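# Lift headset by headband, right hand holding its cable

## Task

Using the left arm, keep the headset (the device itself, not its cord) steady in the air by its headband. The headset's lowest point must sit at least roughly a hand's length above the table, and no part of it may extend beyond the table edge. The headband is pinched between the left gripper's fingers while that gripper is commanded fully shut. The left fingers touch only the headband. Apart from its cord, nothing may contact the headset, though the right arm is also allowed to. The right gripper holds the cord firmly between its fingers, not on the fingertips or finger edges, at a point lower than where the cord exits the ear cup. Between the ear cup and the right-hand grip, the cord stays well above the table and touches nothing but itself, the headset and the arms. If the right arm were removed, no part of the headset may drop more than a little. The cord's loose end must not hang lower than the tabletop. The attempt fails at once if that end ever drops far below the tabletop or reaches far past the table edge, whether it is held or not. Declare completion only when every one of these holds. Apart from this required hold, anything that stays in place only because the robot is holding it does not count as achieved.

## Robot and tools

Robot: two arms, left_arm and right_arm, each ending in a two-finger parallel gripper. Their URDF roots sit at (+0.042, +0.241, 0) m for left_arm and (-0.040, -0.367, 0) m for right_arm, each yawed slightly (quat_wxyz given in the setup). Scene frame: origin on the tabletop midway between the arms, +z up, +x out over the table, with left_arm on the +y side. The arm names say nothing about which side of an image they appear on.

Gripper frame: the fingers point along the gripper's +z and close along its y axis. end_effector_position is the point between the finger pads, a little under 1 cm behind the tips. Joint ranges per arm (rad): waist -2.618 to 3.054, shoulder 0 to 3.142, elbow 0 to 3.142, wrist pitch -1.571 to 1.571, wrist yaw -1.571 to 1.571, wrist roll -2.094 to 2.094. The elbow cannot fully straighten.

execute_actions(actions): a list of actions run one after another. Each action is a table of at most 15 rows, and each row lasts one 1/30 s control step. If a table has fewer rows, its last row repeats until 15 steps are done. An empty list just returns the current state and images. Every row holds 14 numbers in [-1, 1], one list covering both arms: dx, dy, dz, rx, ry, rz, opening for left_arm, then the same seven for right_arm. Both arms must be filled in even if only one moves. dx..rz are an offset, not a pose: they are measured in that gripper's own axes from its measured pose when the action began. For the first action in a call, that start is the pose in the latest result for this scene. Every row refers to that same start, so rows do not add up. Scale: 1.0 equals 0.6 m of translation or 180 degrees of rotation. rx, ry, rz form one rotation vector. The opening number is absolute, not an offset: +1 is fully open (0.087 m) and -1 is shut.

move(target, speed, blocking): target is one row in the same 14-number layout. Its offsets are counted from the pose in the last result of this scene that showed one. Each gripper travels in a straight line toward its target, and both arms arrive together. A move lasts 0.5 to 10 s; if it would take longer, it is cut off at 10 s. Rotation takes the shorter direction. Openings are sent as the move starts. speed is the top path speed in m/s, from 0.002 to 0.5 (default 0.25), and turning is capped at twice that value in rad/s. Paths ignore obstacles and the other arm. Grippers lag, stray and can overshoot the speed, especially near full reach. Faster contact hits harder, and aiming further past a contact pushes harder. With blocking=false the call returns after 0.5 s while the arm keeps moving. Until a result shows the move has ended, other rows and moves are refused, so call wait(0) or stop first. The result adds a "move:" line giving the ending (done, off_target, moving, held, fault), any limits that acted (paced = the pose was clipped; held = a check blocked some steps, after which the arm can jump faster), and each gripper's distance to its target.

wait(seconds): 0 to 10. The arms keep their last commands, and a running move carries on. stop(): brakes a running move; it needs braking room, more when fast, and the fingers keep moving. zoom_image(camera, region): a finer crop of one camera's latest image; region is [x0, y0, x1, y1] in pixels, at most 504x504. Cameras: cam_head_left, cam_head_right, cam_high, cam_low, cam_left_wrist, cam_right_wrist, all 504x504, returned in that order. Calibration (K, distortion, T_world_to_cam) is supplied but can be off by a few degrees and millimetres. read_manual(section) only returns licence texts ("licences"). finished_scene(scene): pass the current scene number to end it and have it judged. It is final, so call it only when everything holds. Replying without any tool call also ends things.

Results: the state line reports each gripper's position (m) and quat_wxyz in the scene frame; at long reach these may be somewhat off. "Hand target" lines show where the controller is currently steering each gripper. A "pose unreachable" line means a clearance check altered or blocked that arm's command. grip_measured gives finger opening on the command scale (the last joint value gives it in metres), and each gripper may read up to about 1 mm off. FAULT or OVER-TEMPERATURE FAULT lines mean an arm has stopped.

Control limits: each step, the commanded pose is clipped to within 70 mm and 16 degrees of the measured pose. Damped IK then favours position over orientation. Joint friction can leave the gripper up to about 31 mm short, and very small commands may do nothing. After an action an arm goes no further than its last clipped pose, so long moves need several actions. To keep an arm still, send the offset back to its wanted pose in a reply's first call and zeros afterwards, always with its correct opening. The robot keeps running on your last command while you think.

Gripping: command an opening below grip_measured, about 0.02 lower for a secure hold and less for a lighter one. Each finger pad pushes at most about 20 N; closing fast can squeeze harder and may bounce the fingers open. For the headband the left gripper must be commanded at -1.

Avoid: arms colliding or pressing on each other, knocking anything off the table, the cable's free end dropping below the tabletop or past the edge, drops and slips, slamming into objects, and pushing hard. Brief outside tugs on held items may occur. Holding loads heats the motors: a MOTOR HOT warning appears at 75 °C, the arm pauses for 10 s at 90 °C, and at 100 °C it goes limp and falls. Some heat carries into the next scene. Smooth, brief, low-effort motion is preferred.

Each tool is called after ">>>" as name(argument=value, ...) on one line, values as JSON.

## Session

>>> execute_actions(actions=[])

Scene clock: 0.00 s.
left_arm: end_effector_position=(+0.0605, -0.0897, +0.3776) grip_measured=+0.980 end_effector_quat_wxyz=(+0.673, +0.473, +0.568, -0.040) | right_arm: end_effector_position=(+0.3345, -0.3533, +0.1635) grip_measured=+0.993 end_effector_quat_wxyz=(+0.068, -0.346, +0.933, -0.070)
Joint positions: left_arm=[-1.939  1.32   1.415 -0.439 -1.294  0.302  0.087] | right_arm=[ 0.004  1.963  1.941 -1.386  0.11  -0.572  0.087]
Joint velocities: left_arm=[-0.017  0.007  0.012  0.007  0.051 -0.022 -0.001] | right_arm=[-0.002  0.017 -0.027 -0.022 -0.022  0.022 -0.   ]
Hand target (left_arm): +0.061, -0.090, +0.378; +0.673, +0.473, +0.568, -0.040
Hand target (right_arm): +0.335, -0.353, +0.164; +0.068, -0.346, +0.933, -0.070

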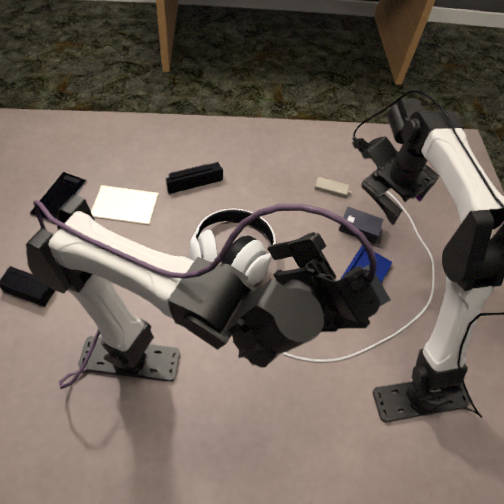

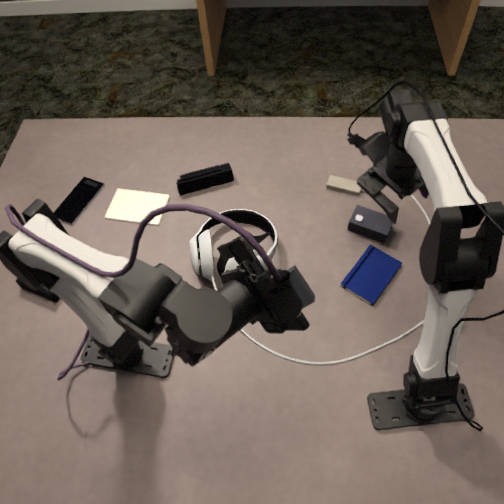

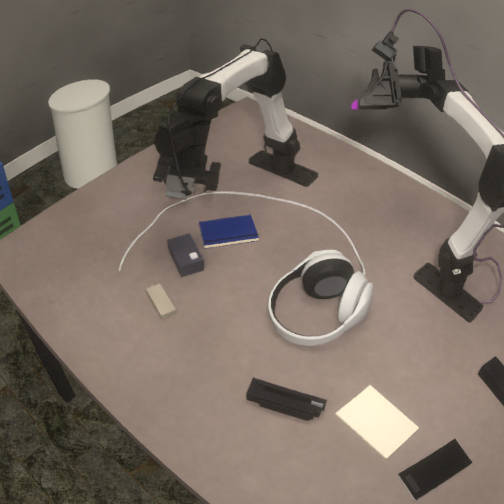

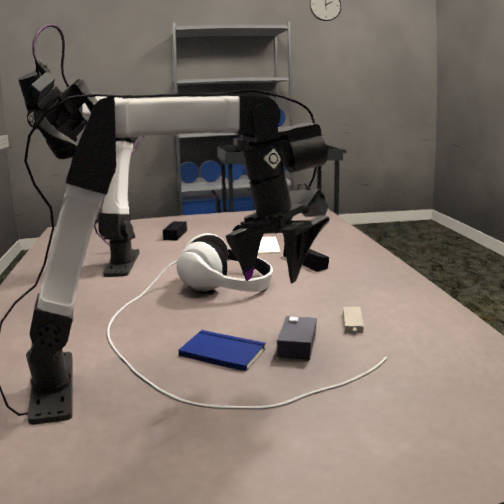

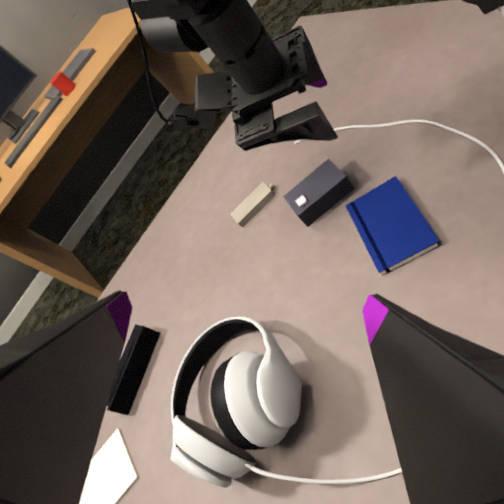

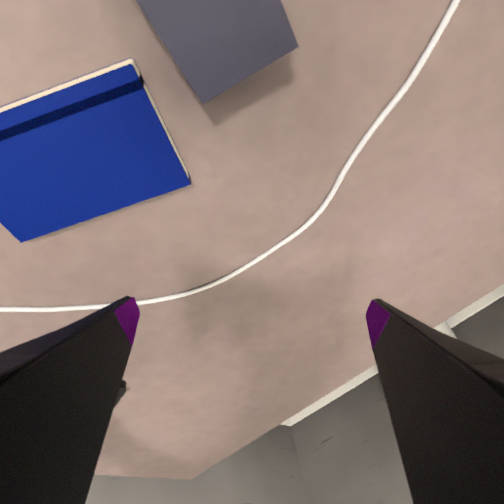

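>>> move(target=[0.561,0.25,0.306,0.313,0.352,0.047,1,0,0,0,0,0,0,1])

Scene clock: 3.83 s.
left_arm: end_effector_position=(+0.3895, +0.0218, +0.1718) grip_measured=+0.980 end_effector_quat_wxyz=(+0.061, +0.713, +0.698, +0.003) | right_arm: end_effector_position=(+0.3345, -0.3533, +0.1635) grip_measured=+0.993 end_effector_quat_wxyz=(+0.068, -0.346, +0.933, -0.070)
Joint positions: left_arm=[-0.517  2.164  2.291 -1.576  0.012  0.951  0.087] | right_arm=[ 0.004  1.963  1.941 -1.386  0.11  -0.572  0.087]
Joint velocities: left_arm=[-0.012  0.017 -0.007 -0.066 -0.037 -0.037 -0.002] | right_arm=[ 0.017 -0.002 -0.012 -0.007 -0.007 -0.007 -0.   ]
Hand target (left_arm): +0.393, +0.024, +0.171; +0.058, +0.714, +0.697, +0.007
Hand target (right_arm): +0.335, -0.353, +0.164; +0.068, -0.346, +0.933, -0.070
Off the commanded pose (left_arm): 0.016 m, 7 deg.
Off the commanded pose (right_arm): 0.000 m, 0 deg.
joint sent to its limit (left arm) — the command would take joint 4 (wrist pitch) past its lower limit, so that joint was sent only as far as its limit.
move: off_target (left_arm)
camera_calibration (this result's frames):
cam_left_wrist: T_world_to_cam=[[-0.996425, 0.00552721, -0.084298, 0.406423], [-0.056412, 0.699245, 0.712653, -0.100521], [0.062884, 0.71486, -0.696434, 0.220927], [0, 0, 0, 1]] pos_world=[0.385407, -0.0898896, 0.259758]

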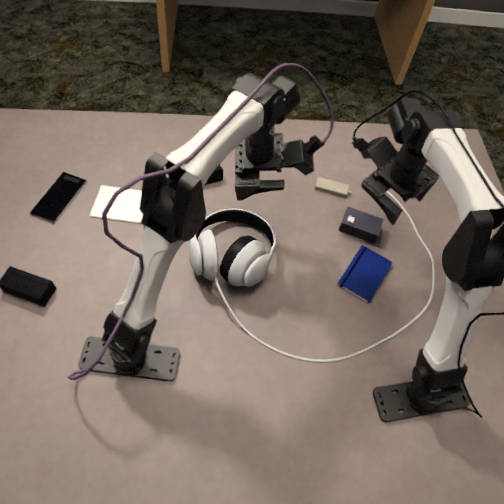

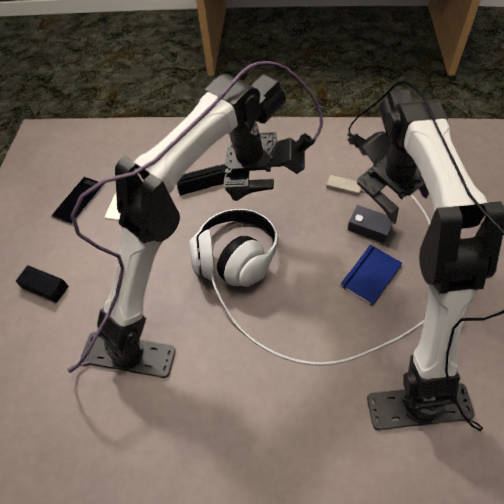

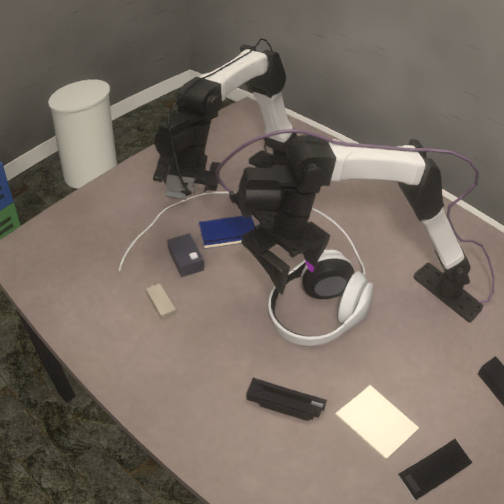

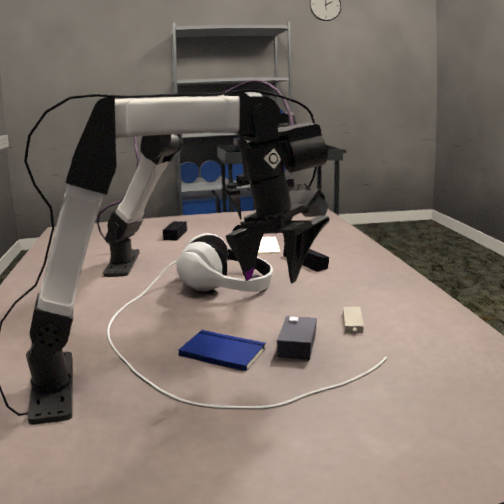

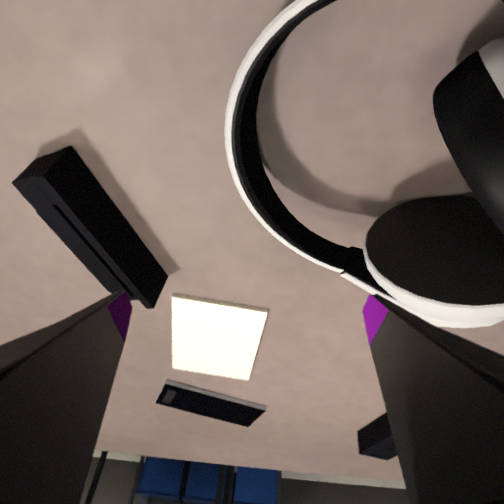

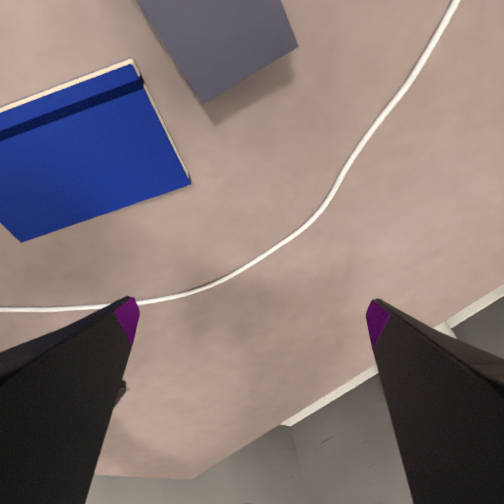

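>>> move(target=[0,0.045,0.15,0,0,0,1,0,0,0,0,0,0,1], speed=0.15)

Scene clock: 5.10 s.
left_arm: end_effector_position=(+0.4231, +0.0083, +0.0945) grip_measured=+0.980 end_effector_quat_wxyz=(+0.068, +0.714, +0.696, +0.006) | right_arm: end_effector_position=(+0.3345, -0.3533, +0.1635) grip_measured=+0.993 end_effector_quat_wxyz=(+0.068, -0.346, +0.933, -0.070)
Joint positions: left_arm=[-0.498  2.238  2.095 -1.293  0.012  0.974  0.087] | right_arm=[ 0.004  1.963  1.941 -1.386  0.11  -0.572  0.087]
Joint velocities: left_arm=[-0.007 -0.012 -0.012  0.066  0.095  0.051 -0.   ] | right_arm=[-0.012  0.002 -0.002  0.022  0.007 -0.007 -0.001]
Hand target (left_arm): +0.424, +0.012, +0.086; +0.061, +0.713, +0.698, +0.003
Hand target (right_arm): +0.335, -0.353, +0.164; +0.068, -0.346, +0.933, -0.070
Off the commanded pose (left_arm): 0.011 m, 1 deg.
Off the commanded pose (right_arm): 0.000 m, 0 deg.
move: off_target (left_arm)
camera_calibration (this result's frames):
cam_left_wrist: T_world_to_cam=[[-0.995161, 0.00855919, -0.0978849, 0.434178], [-0.0635664, 0.703569, 0.707778, -0.0306613], [0.0749268, 0.710575, -0.699621, 0.169859], [0, 0, 0, 1]] pos_world=[0.417401, -0.102841, 0.183037]

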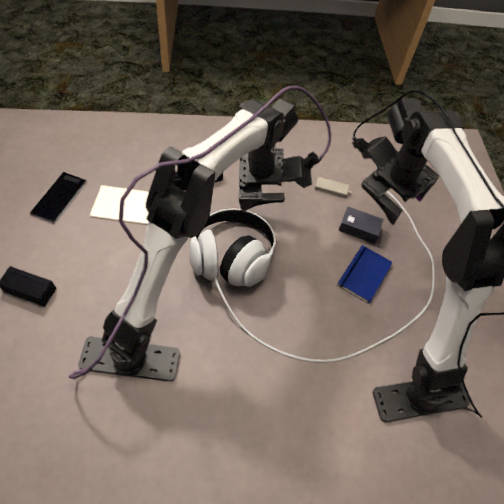

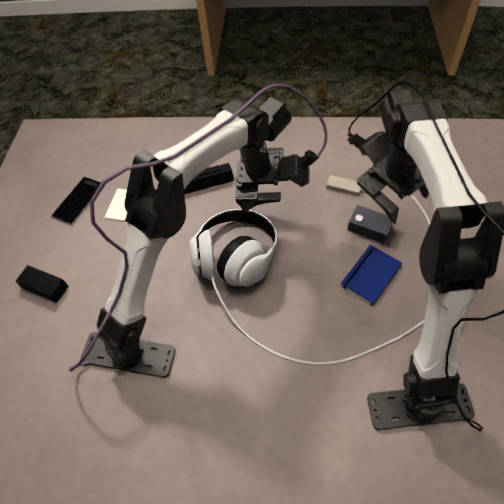

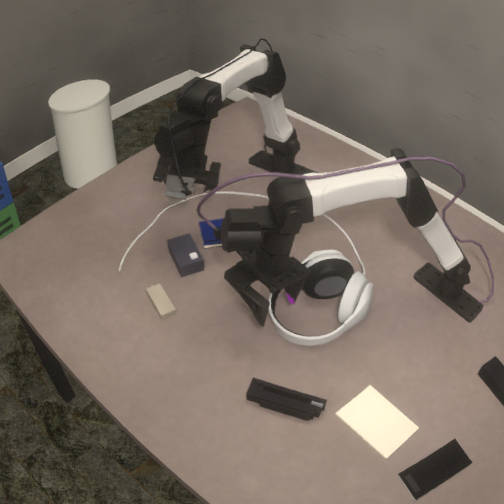

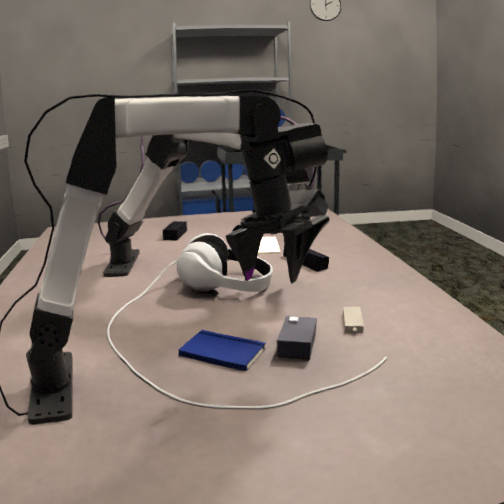

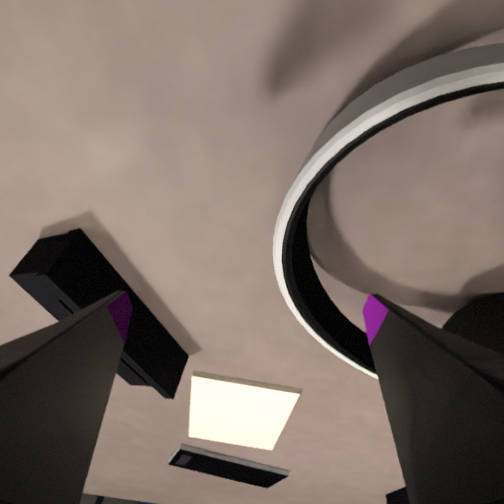

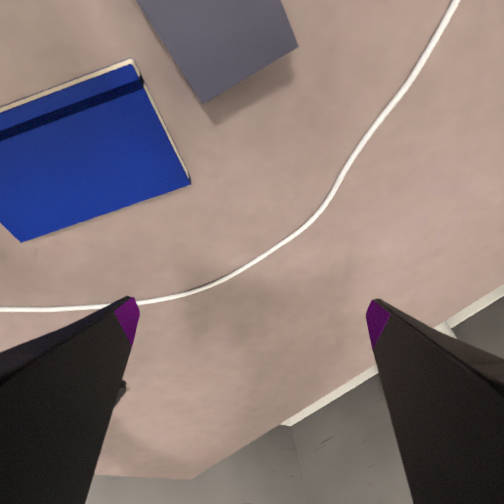

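>>> move(target=[0.06,-0.025,0.12,0,0,0,1,0,0,0,0,0,0,1], speed=0.1)

Scene clock: 6.60 s.
left_arm: end_effector_position=(+0.4167, +0.0326, +0.0147) grip_measured=+0.980 end_effector_quat_wxyz=(+0.061, +0.716, +0.695, +0.007) | right_arm: end_effector_position=(+0.3345, -0.3533, +0.1635) grip_measured=+0.993 end_effector_quat_wxyz=(+0.068, -0.346, +0.933, -0.070)
Joint positions: left_arm=[-0.462  2.194  1.703 -0.957  0.012  1.014  0.087] | right_arm=[ 0.004  1.963  1.941 -1.386  0.11  -0.572  0.087]
Joint velocities: left_arm=[-0.012 -0.022 -0.002 -0.037 -0.066 -0.066 -0.001] | right_arm=[0.002 0.002 0.002 0.037 0.007 0.051 0.   ]
Hand target (left_arm): +0.417, +0.036, +0.018; +0.067, +0.715, +0.696, +0.005
Hand target (right_arm): +0.335, -0.353, +0.164; +0.068, -0.346, +0.933, -0.070
Off the commanded pose (left_arm): 0.007 m, 1 deg.
Off the commanded pose (right_arm): 0.000 m, 0 deg.
move: done
camera_calibration (this result's frames):
cam_left_wrist: T_world_to_cam=[[-0.995765, 0.0130513, -0.0910081, 0.419878], [-0.0562936, 0.696075, 0.715759, 0.00549077], [0.07269, 0.717851, -0.692392, 0.0978578], [0, 0, 0, 1]] pos_world=[0.411296, -0.0795492, 0.102038]

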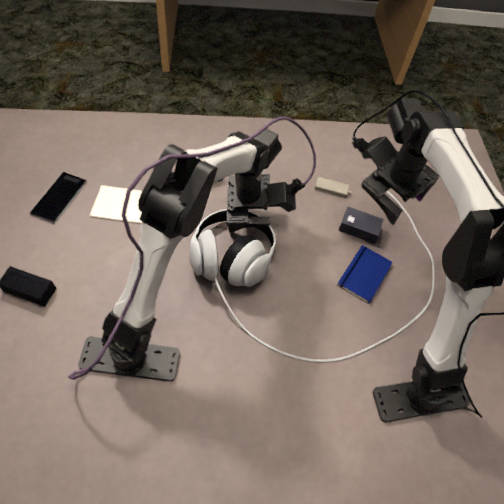

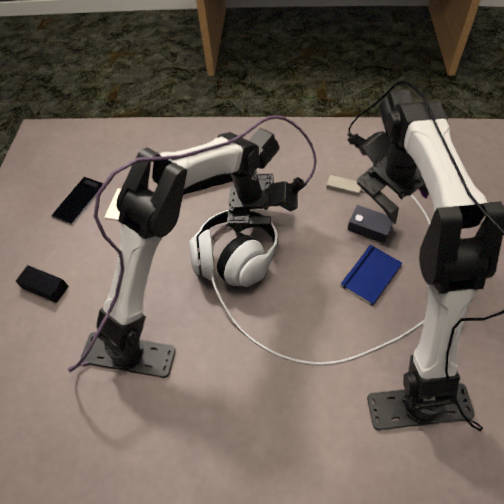

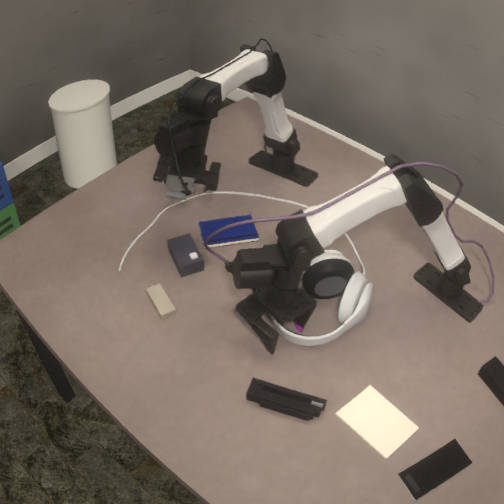

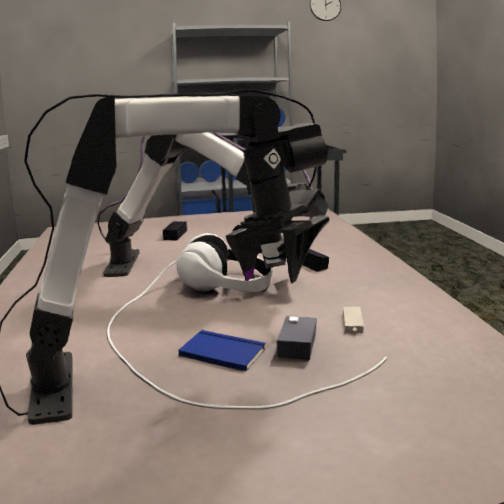

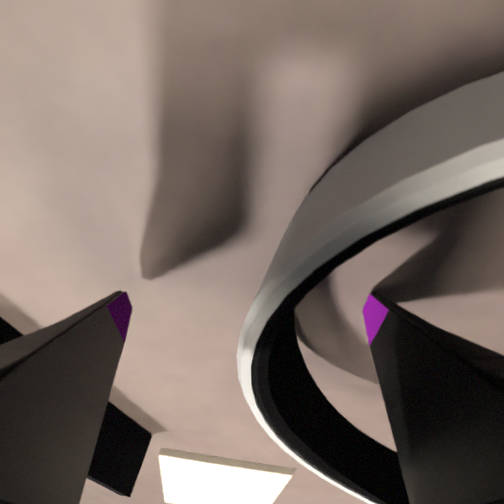

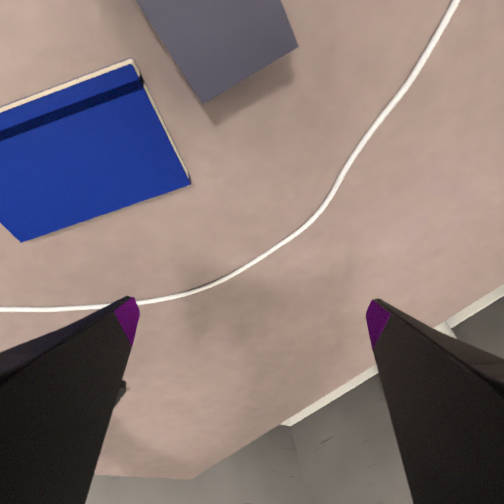

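>>> move(target=[0,0,0,0,0,0,-1,0,0,0,0,0,0,1])

>>> move(target=[0,-0.05,-0.45,-0.3,0,0,-1,0,0,0,0,0,0,1], speed=0.12)

Scene clock: 7.40 s.
left_arm: end_effector_position=(+0.4133, +0.0322, +0.0142) grip_measured=-0.637 end_effector_quat_wxyz=(+0.058, +0.714, +0.698, +0.000) | right_arm: end_effector_position=(+0.3345, -0.3533, +0.1635) grip_measured=+0.993 end_effector_quat_wxyz=(+0.068, -0.346, +0.933, -0.070)
Joint positions: left_arm=[-0.462  2.194  1.703 -0.967  0.023  1.005  0.016] | right_arm=[ 0.004  1.963  1.941 -1.386  0.11  -0.572  0.087]
Joint velocities: left_arm=[-0.022 -0.022  0.002 -0.11  -0.007  0.007 -0.001] | right_arm=[-0.007 -0.002 -0.002 -0.066 -0.051  0.022 -0.   ]
Hand target (left_arm): +0.417, +0.033, +0.015; +0.061, +0.716, +0.695, +0.007
Hand target (right_arm): +0.335, -0.353, +0.164; +0.068, -0.346, +0.933, -0.070
Off the commanded pose (left_arm): 0.003 m, 1 deg.
Off the commanded pose (right_arm): 0.000 m, 0 deg.
move: done
camera_calibration (this result's frames):
cam_left_wrist: T_world_to_cam=[[-0.997076, 0.00568028, -0.076207, 0.417004], [-0.0505197, 0.699232, 0.713108, 0.00344244], [0.057337, 0.714873, -0.6969, 0.104555], [0, 0, 0, 1]] pos_world=[0.409963, -0.0795195, 0.102188]

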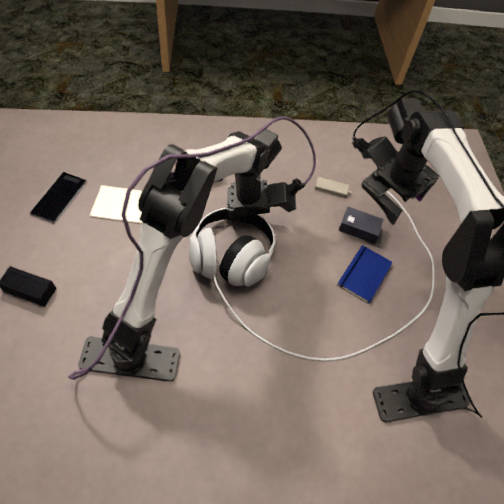

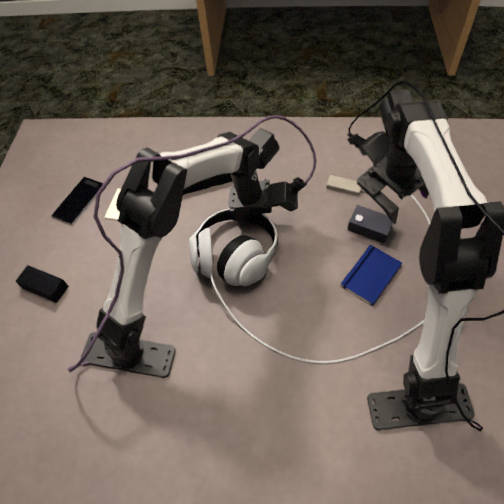

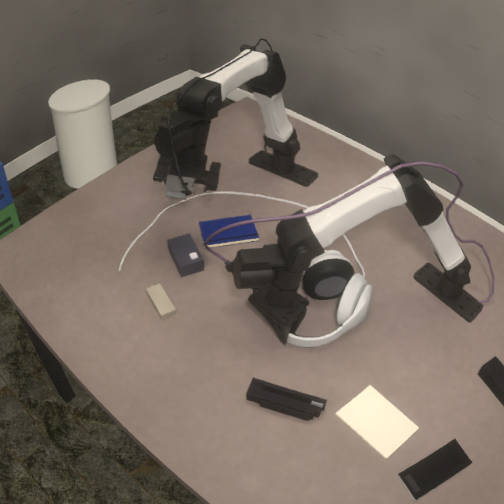

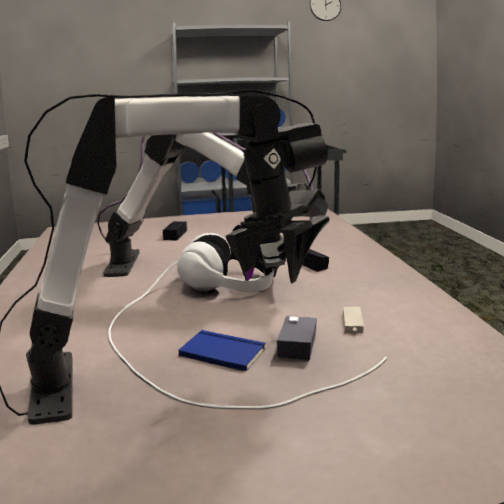

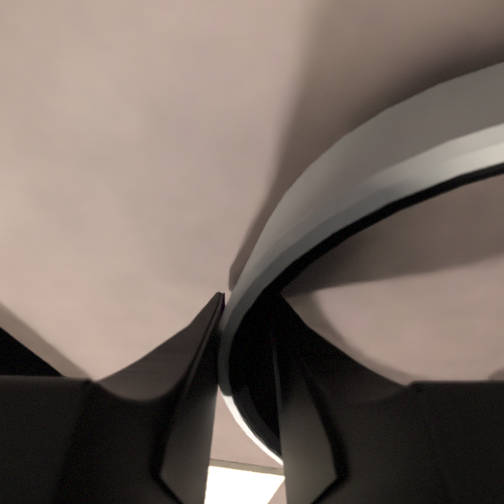

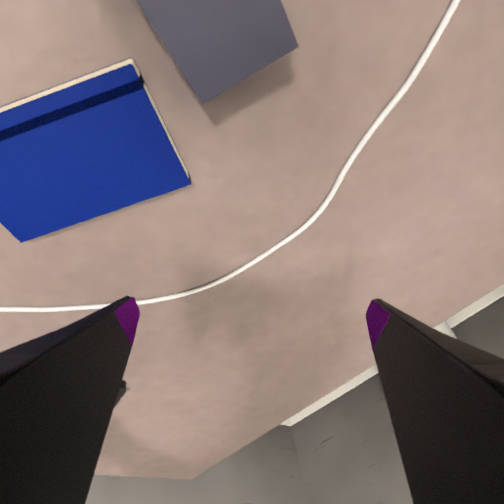

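Scene clock: 11.77 s.
left_arm: end_effector_position=(+0.3607, +0.0606, +0.2603) grip_measured=-0.792 end_effector_quat_wxyz=(+0.348, +0.619, +0.632, +0.311) | right_arm: end_effector_position=(+0.3345, -0.3533, +0.1635) grip_measured=+0.993 end_effector_quat_wxyz=(+0.068, -0.346, +0.933, -0.070)
Joint positions: left_arm=[-0.77   1.403  1.325 -0.723 -0.667  0.936  0.009] | right_arm=[ 0.004  1.963  1.941 -1.386  0.11  -0.572  0.087]
Joint velocities: left_arm=[-0.022 -0.007  0.012  0.022 -0.022  0.007 -0.   ] | right_arm=[-0.002 -0.007  0.002 -0.081  0.022 -0.037 -0.   ]
Hand target (left_arm): +0.360, +0.061, +0.276; +0.374, +0.605, +0.625, +0.321
Hand target (right_arm): +0.335, -0.353, +0.164; +0.068, -0.346, +0.933, -0.070
Off the commanded pose (left_arm): 0.020 m, 4 deg.
Off the commanded pose (right_arm): 0.000 m, 0 deg.
move: off_target (left_arm)
camera_calibration (this result's frames):
cam_left_wrist: T_world_to_cam=[[-0.570186, -0.0534026, -0.819778, 0.426238], [-0.631422, 0.666857, 0.395737, 0.0995437], [0.525541, 0.74327, -0.413952, 0.0145026], [0, 0, 0, 1]] pos_world=[0.298268, -0.0543985, 0.316031]

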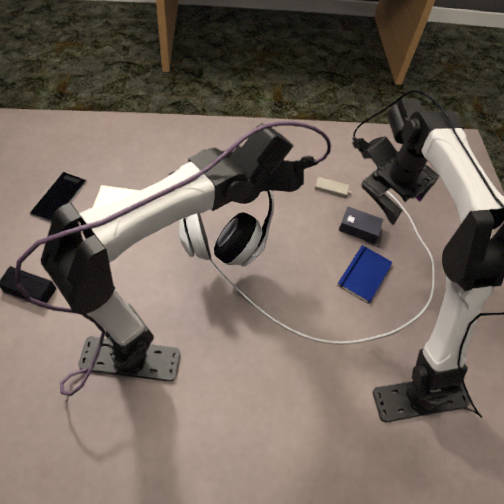

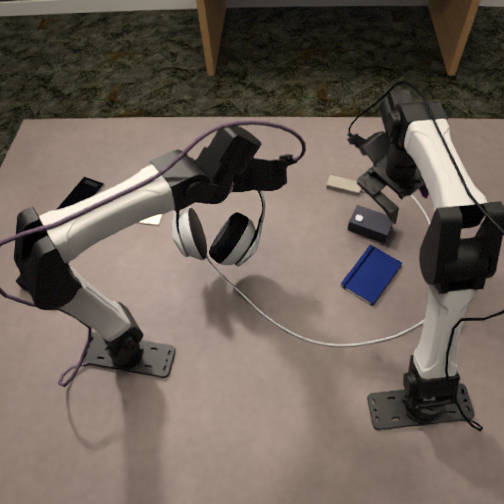

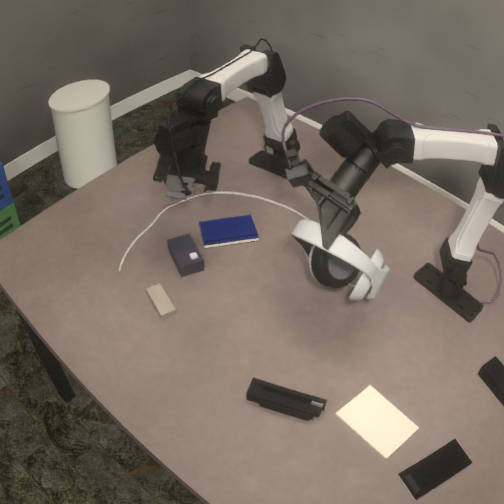

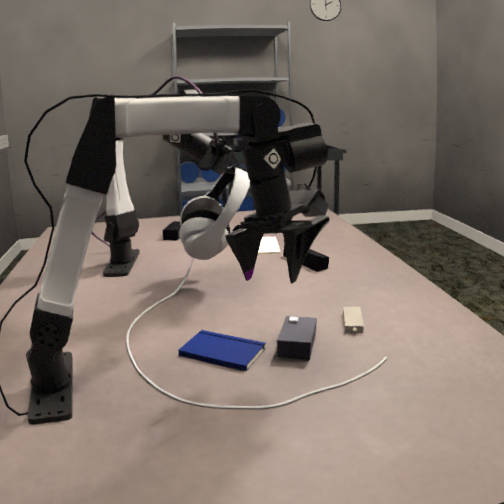

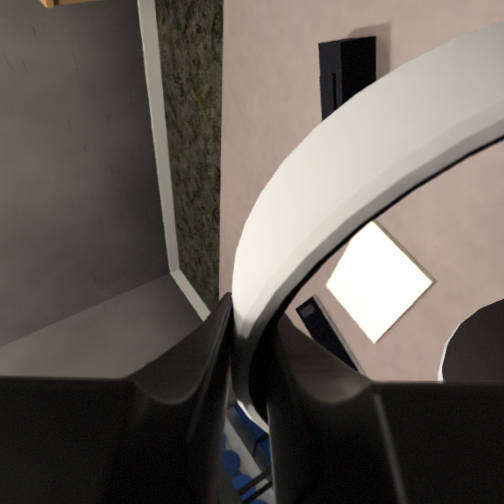

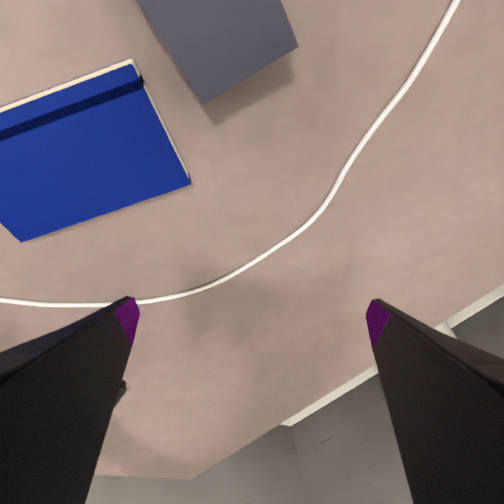

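>>> move(target=[-0.1,0.33,-0.23,-0.17,0,0,-1,0,0,0,0,0,0,1], speed=0.12)

Scene clock: 14.60 s.
left_arm: end_effector_position=(+0.3591, +0.0175, +0.4844) grip_measured=-0.797 end_effector_quat_wxyz=(+0.473, +0.531, +0.528, +0.464) | right_arm: end_effector_position=(+0.3345, -0.3533, +0.1635) grip_measured=+0.993 end_effector_quat_wxyz=(+0.068, -0.346, +0.933, -0.070)
Joint positions: left_arm=[-0.952  1.579  1.96  -0.63  -1.05   1.348  0.009] | right_arm=[ 0.004  1.963  1.941 -1.386  0.11  -0.572  0.087]
Joint velocities: left_arm=[-0.022  0.012 -0.012  0.022 -0.051  0.007 -0.   ] | right_arm=[ 0.007  0.007 -0.002  0.007 -0.095  0.051 -0.   ]
Hand target (left_arm): +0.356, +0.020, +0.504; +0.497, +0.504, +0.532, +0.465
Hand target (right_arm): +0.335, -0.353, +0.164; +0.068, -0.346, +0.933, -0.070
Off the commanded pose (left_arm): 0.020 m, 4 deg.
Off the commanded pose (right_arm): 0.000 m, 0 deg.
move: off_target (left_arm)
camera_calibration (this result's frames):
cam_left_wrist: T_world_to_cam=[[-0.128663, -0.0177822, -0.991529, 0.530797], [-0.75698, 0.647672, 0.0866121, 0.233703], [0.640645, 0.761712, -0.0967922, -0.0551274], [0, 0, 0, 1]] pos_world=[0.28052, -0.0999332, 0.500723]

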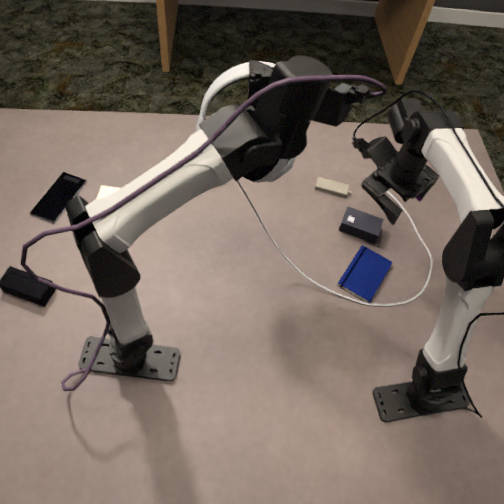

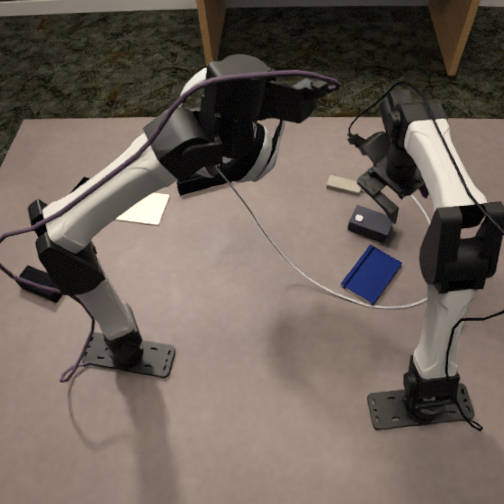

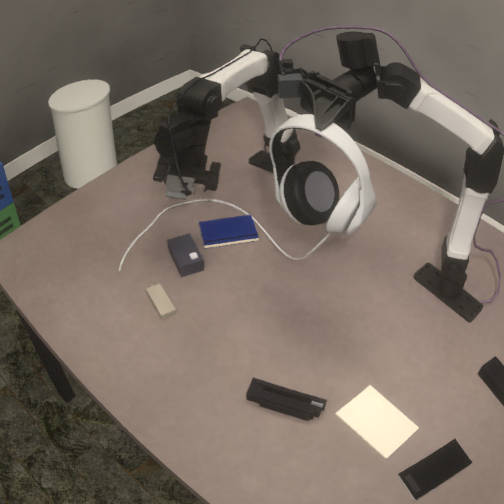

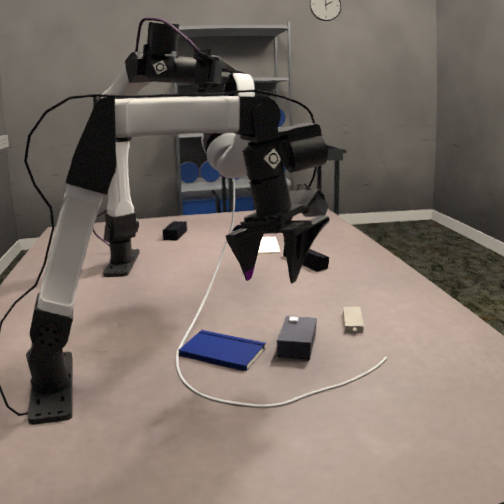

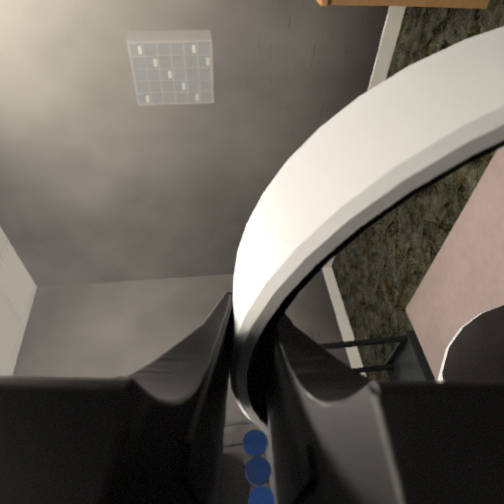

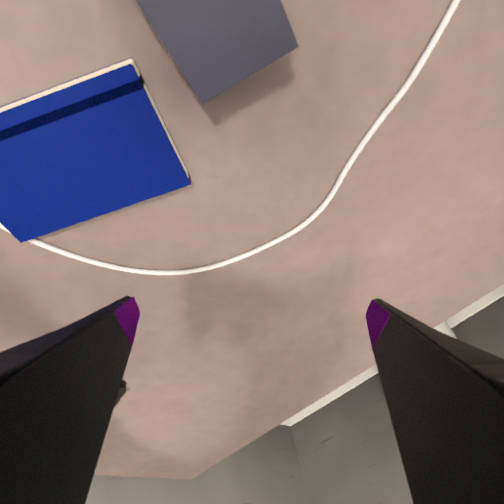

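>>> move(target=[0,0,0,0,0,0,-1,-0.28,0.309,-0.079,-0.263,-0.466,-0.163,1], speed=0.2)

Scene clock: 20.57 s.
left_arm: end_effector_position=(+0.3584, +0.0172, +0.4779) grip_measured=-0.797 end_effector_quat_wxyz=(+0.463, +0.544, +0.527, +0.461) | right_arm: end_effector_position=(+0.3436, -0.1018, +0.2067) grip_measured=+0.993 end_effector_quat_wxyz=(+0.522, -0.509, +0.488, +0.479)
Joint positions: left_arm=[-0.952  1.579  1.96  -0.674 -1.038  1.33   0.009] | right_arm=[ 0.089  1.848  1.108  0.755 -1.316 -0.05   0.087]
Joint velocities: left_arm=[ 0.017 -0.017  0.002  0.007 -0.007  0.022 -0.001] | right_arm=[-0.017 -0.002 -0.002  0.066  0.037  0.125 -0.   ]
Hand target (left_arm): +0.359, +0.018, +0.484; +0.472, +0.532, +0.529, +0.464
Hand target (right_arm): +0.340, -0.100, +0.189; +0.507, -0.503, +0.499, +0.491
Off the commanded pose (left_arm): 0.007 m, 2 deg.
Off the commanded pose (right_arm): 0.019 m, 4 deg.
move: off_target (right_arm)
camera_calibration (this result's frames):
cam_left_wrist: T_world_to_cam=[[-0.152304, 0.00299447, -0.988329, 0.530836], [-0.748918, 0.652183, 0.117386, 0.216298], [0.644923, 0.758055, -0.0970876, -0.0564636], [0, 0, 0, 1]] pos_world=[0.279253, -0.0998532, 0.493769]
cam_right_wrist: T_world_to_cam=[[0.998232, -0.000523723, 0.0594334, -0.358485], [0.0387098, -0.753072, -0.656798, 0.0694299], [0.0451016, 0.657938, -0.751721, 0.34815], [0, 0, 0, 1]] pos_world=[0.339462, -0.176963, 0.328619]

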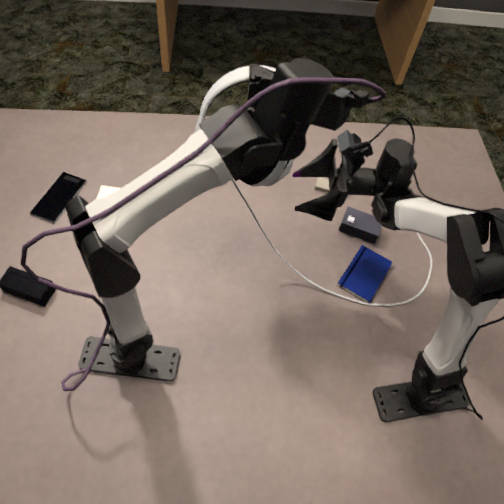

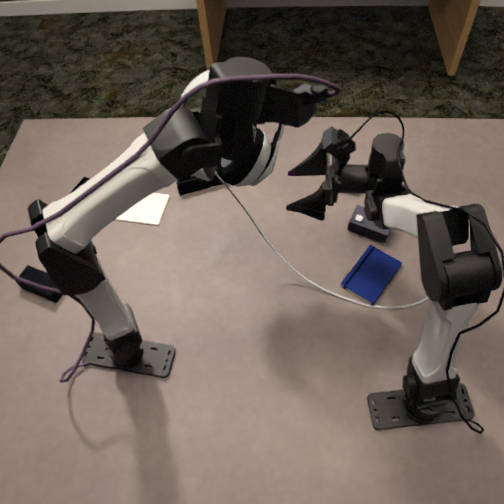

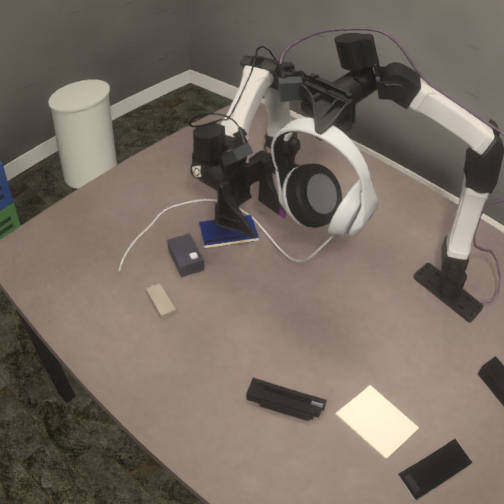

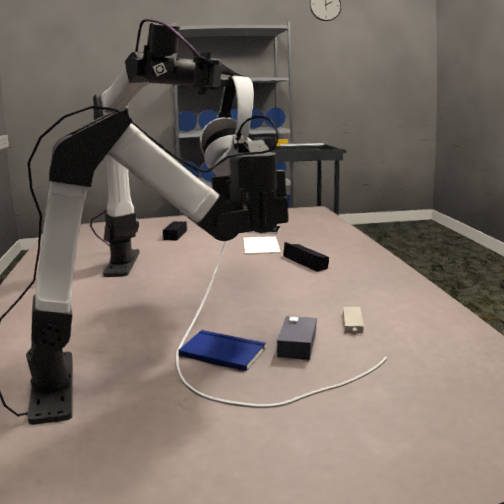

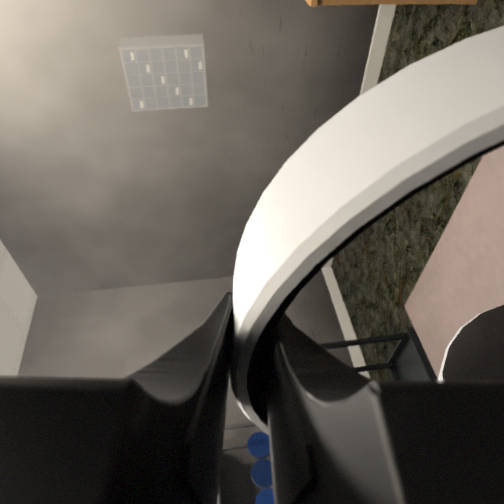

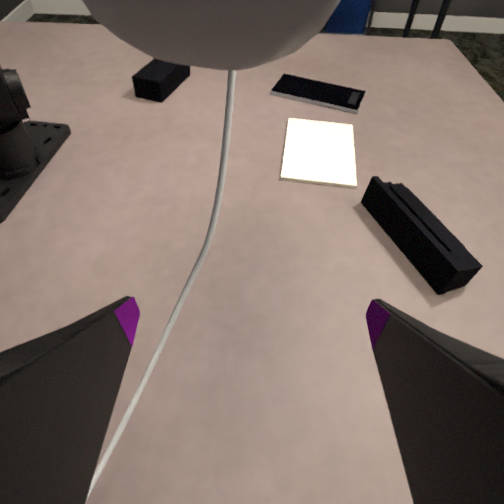

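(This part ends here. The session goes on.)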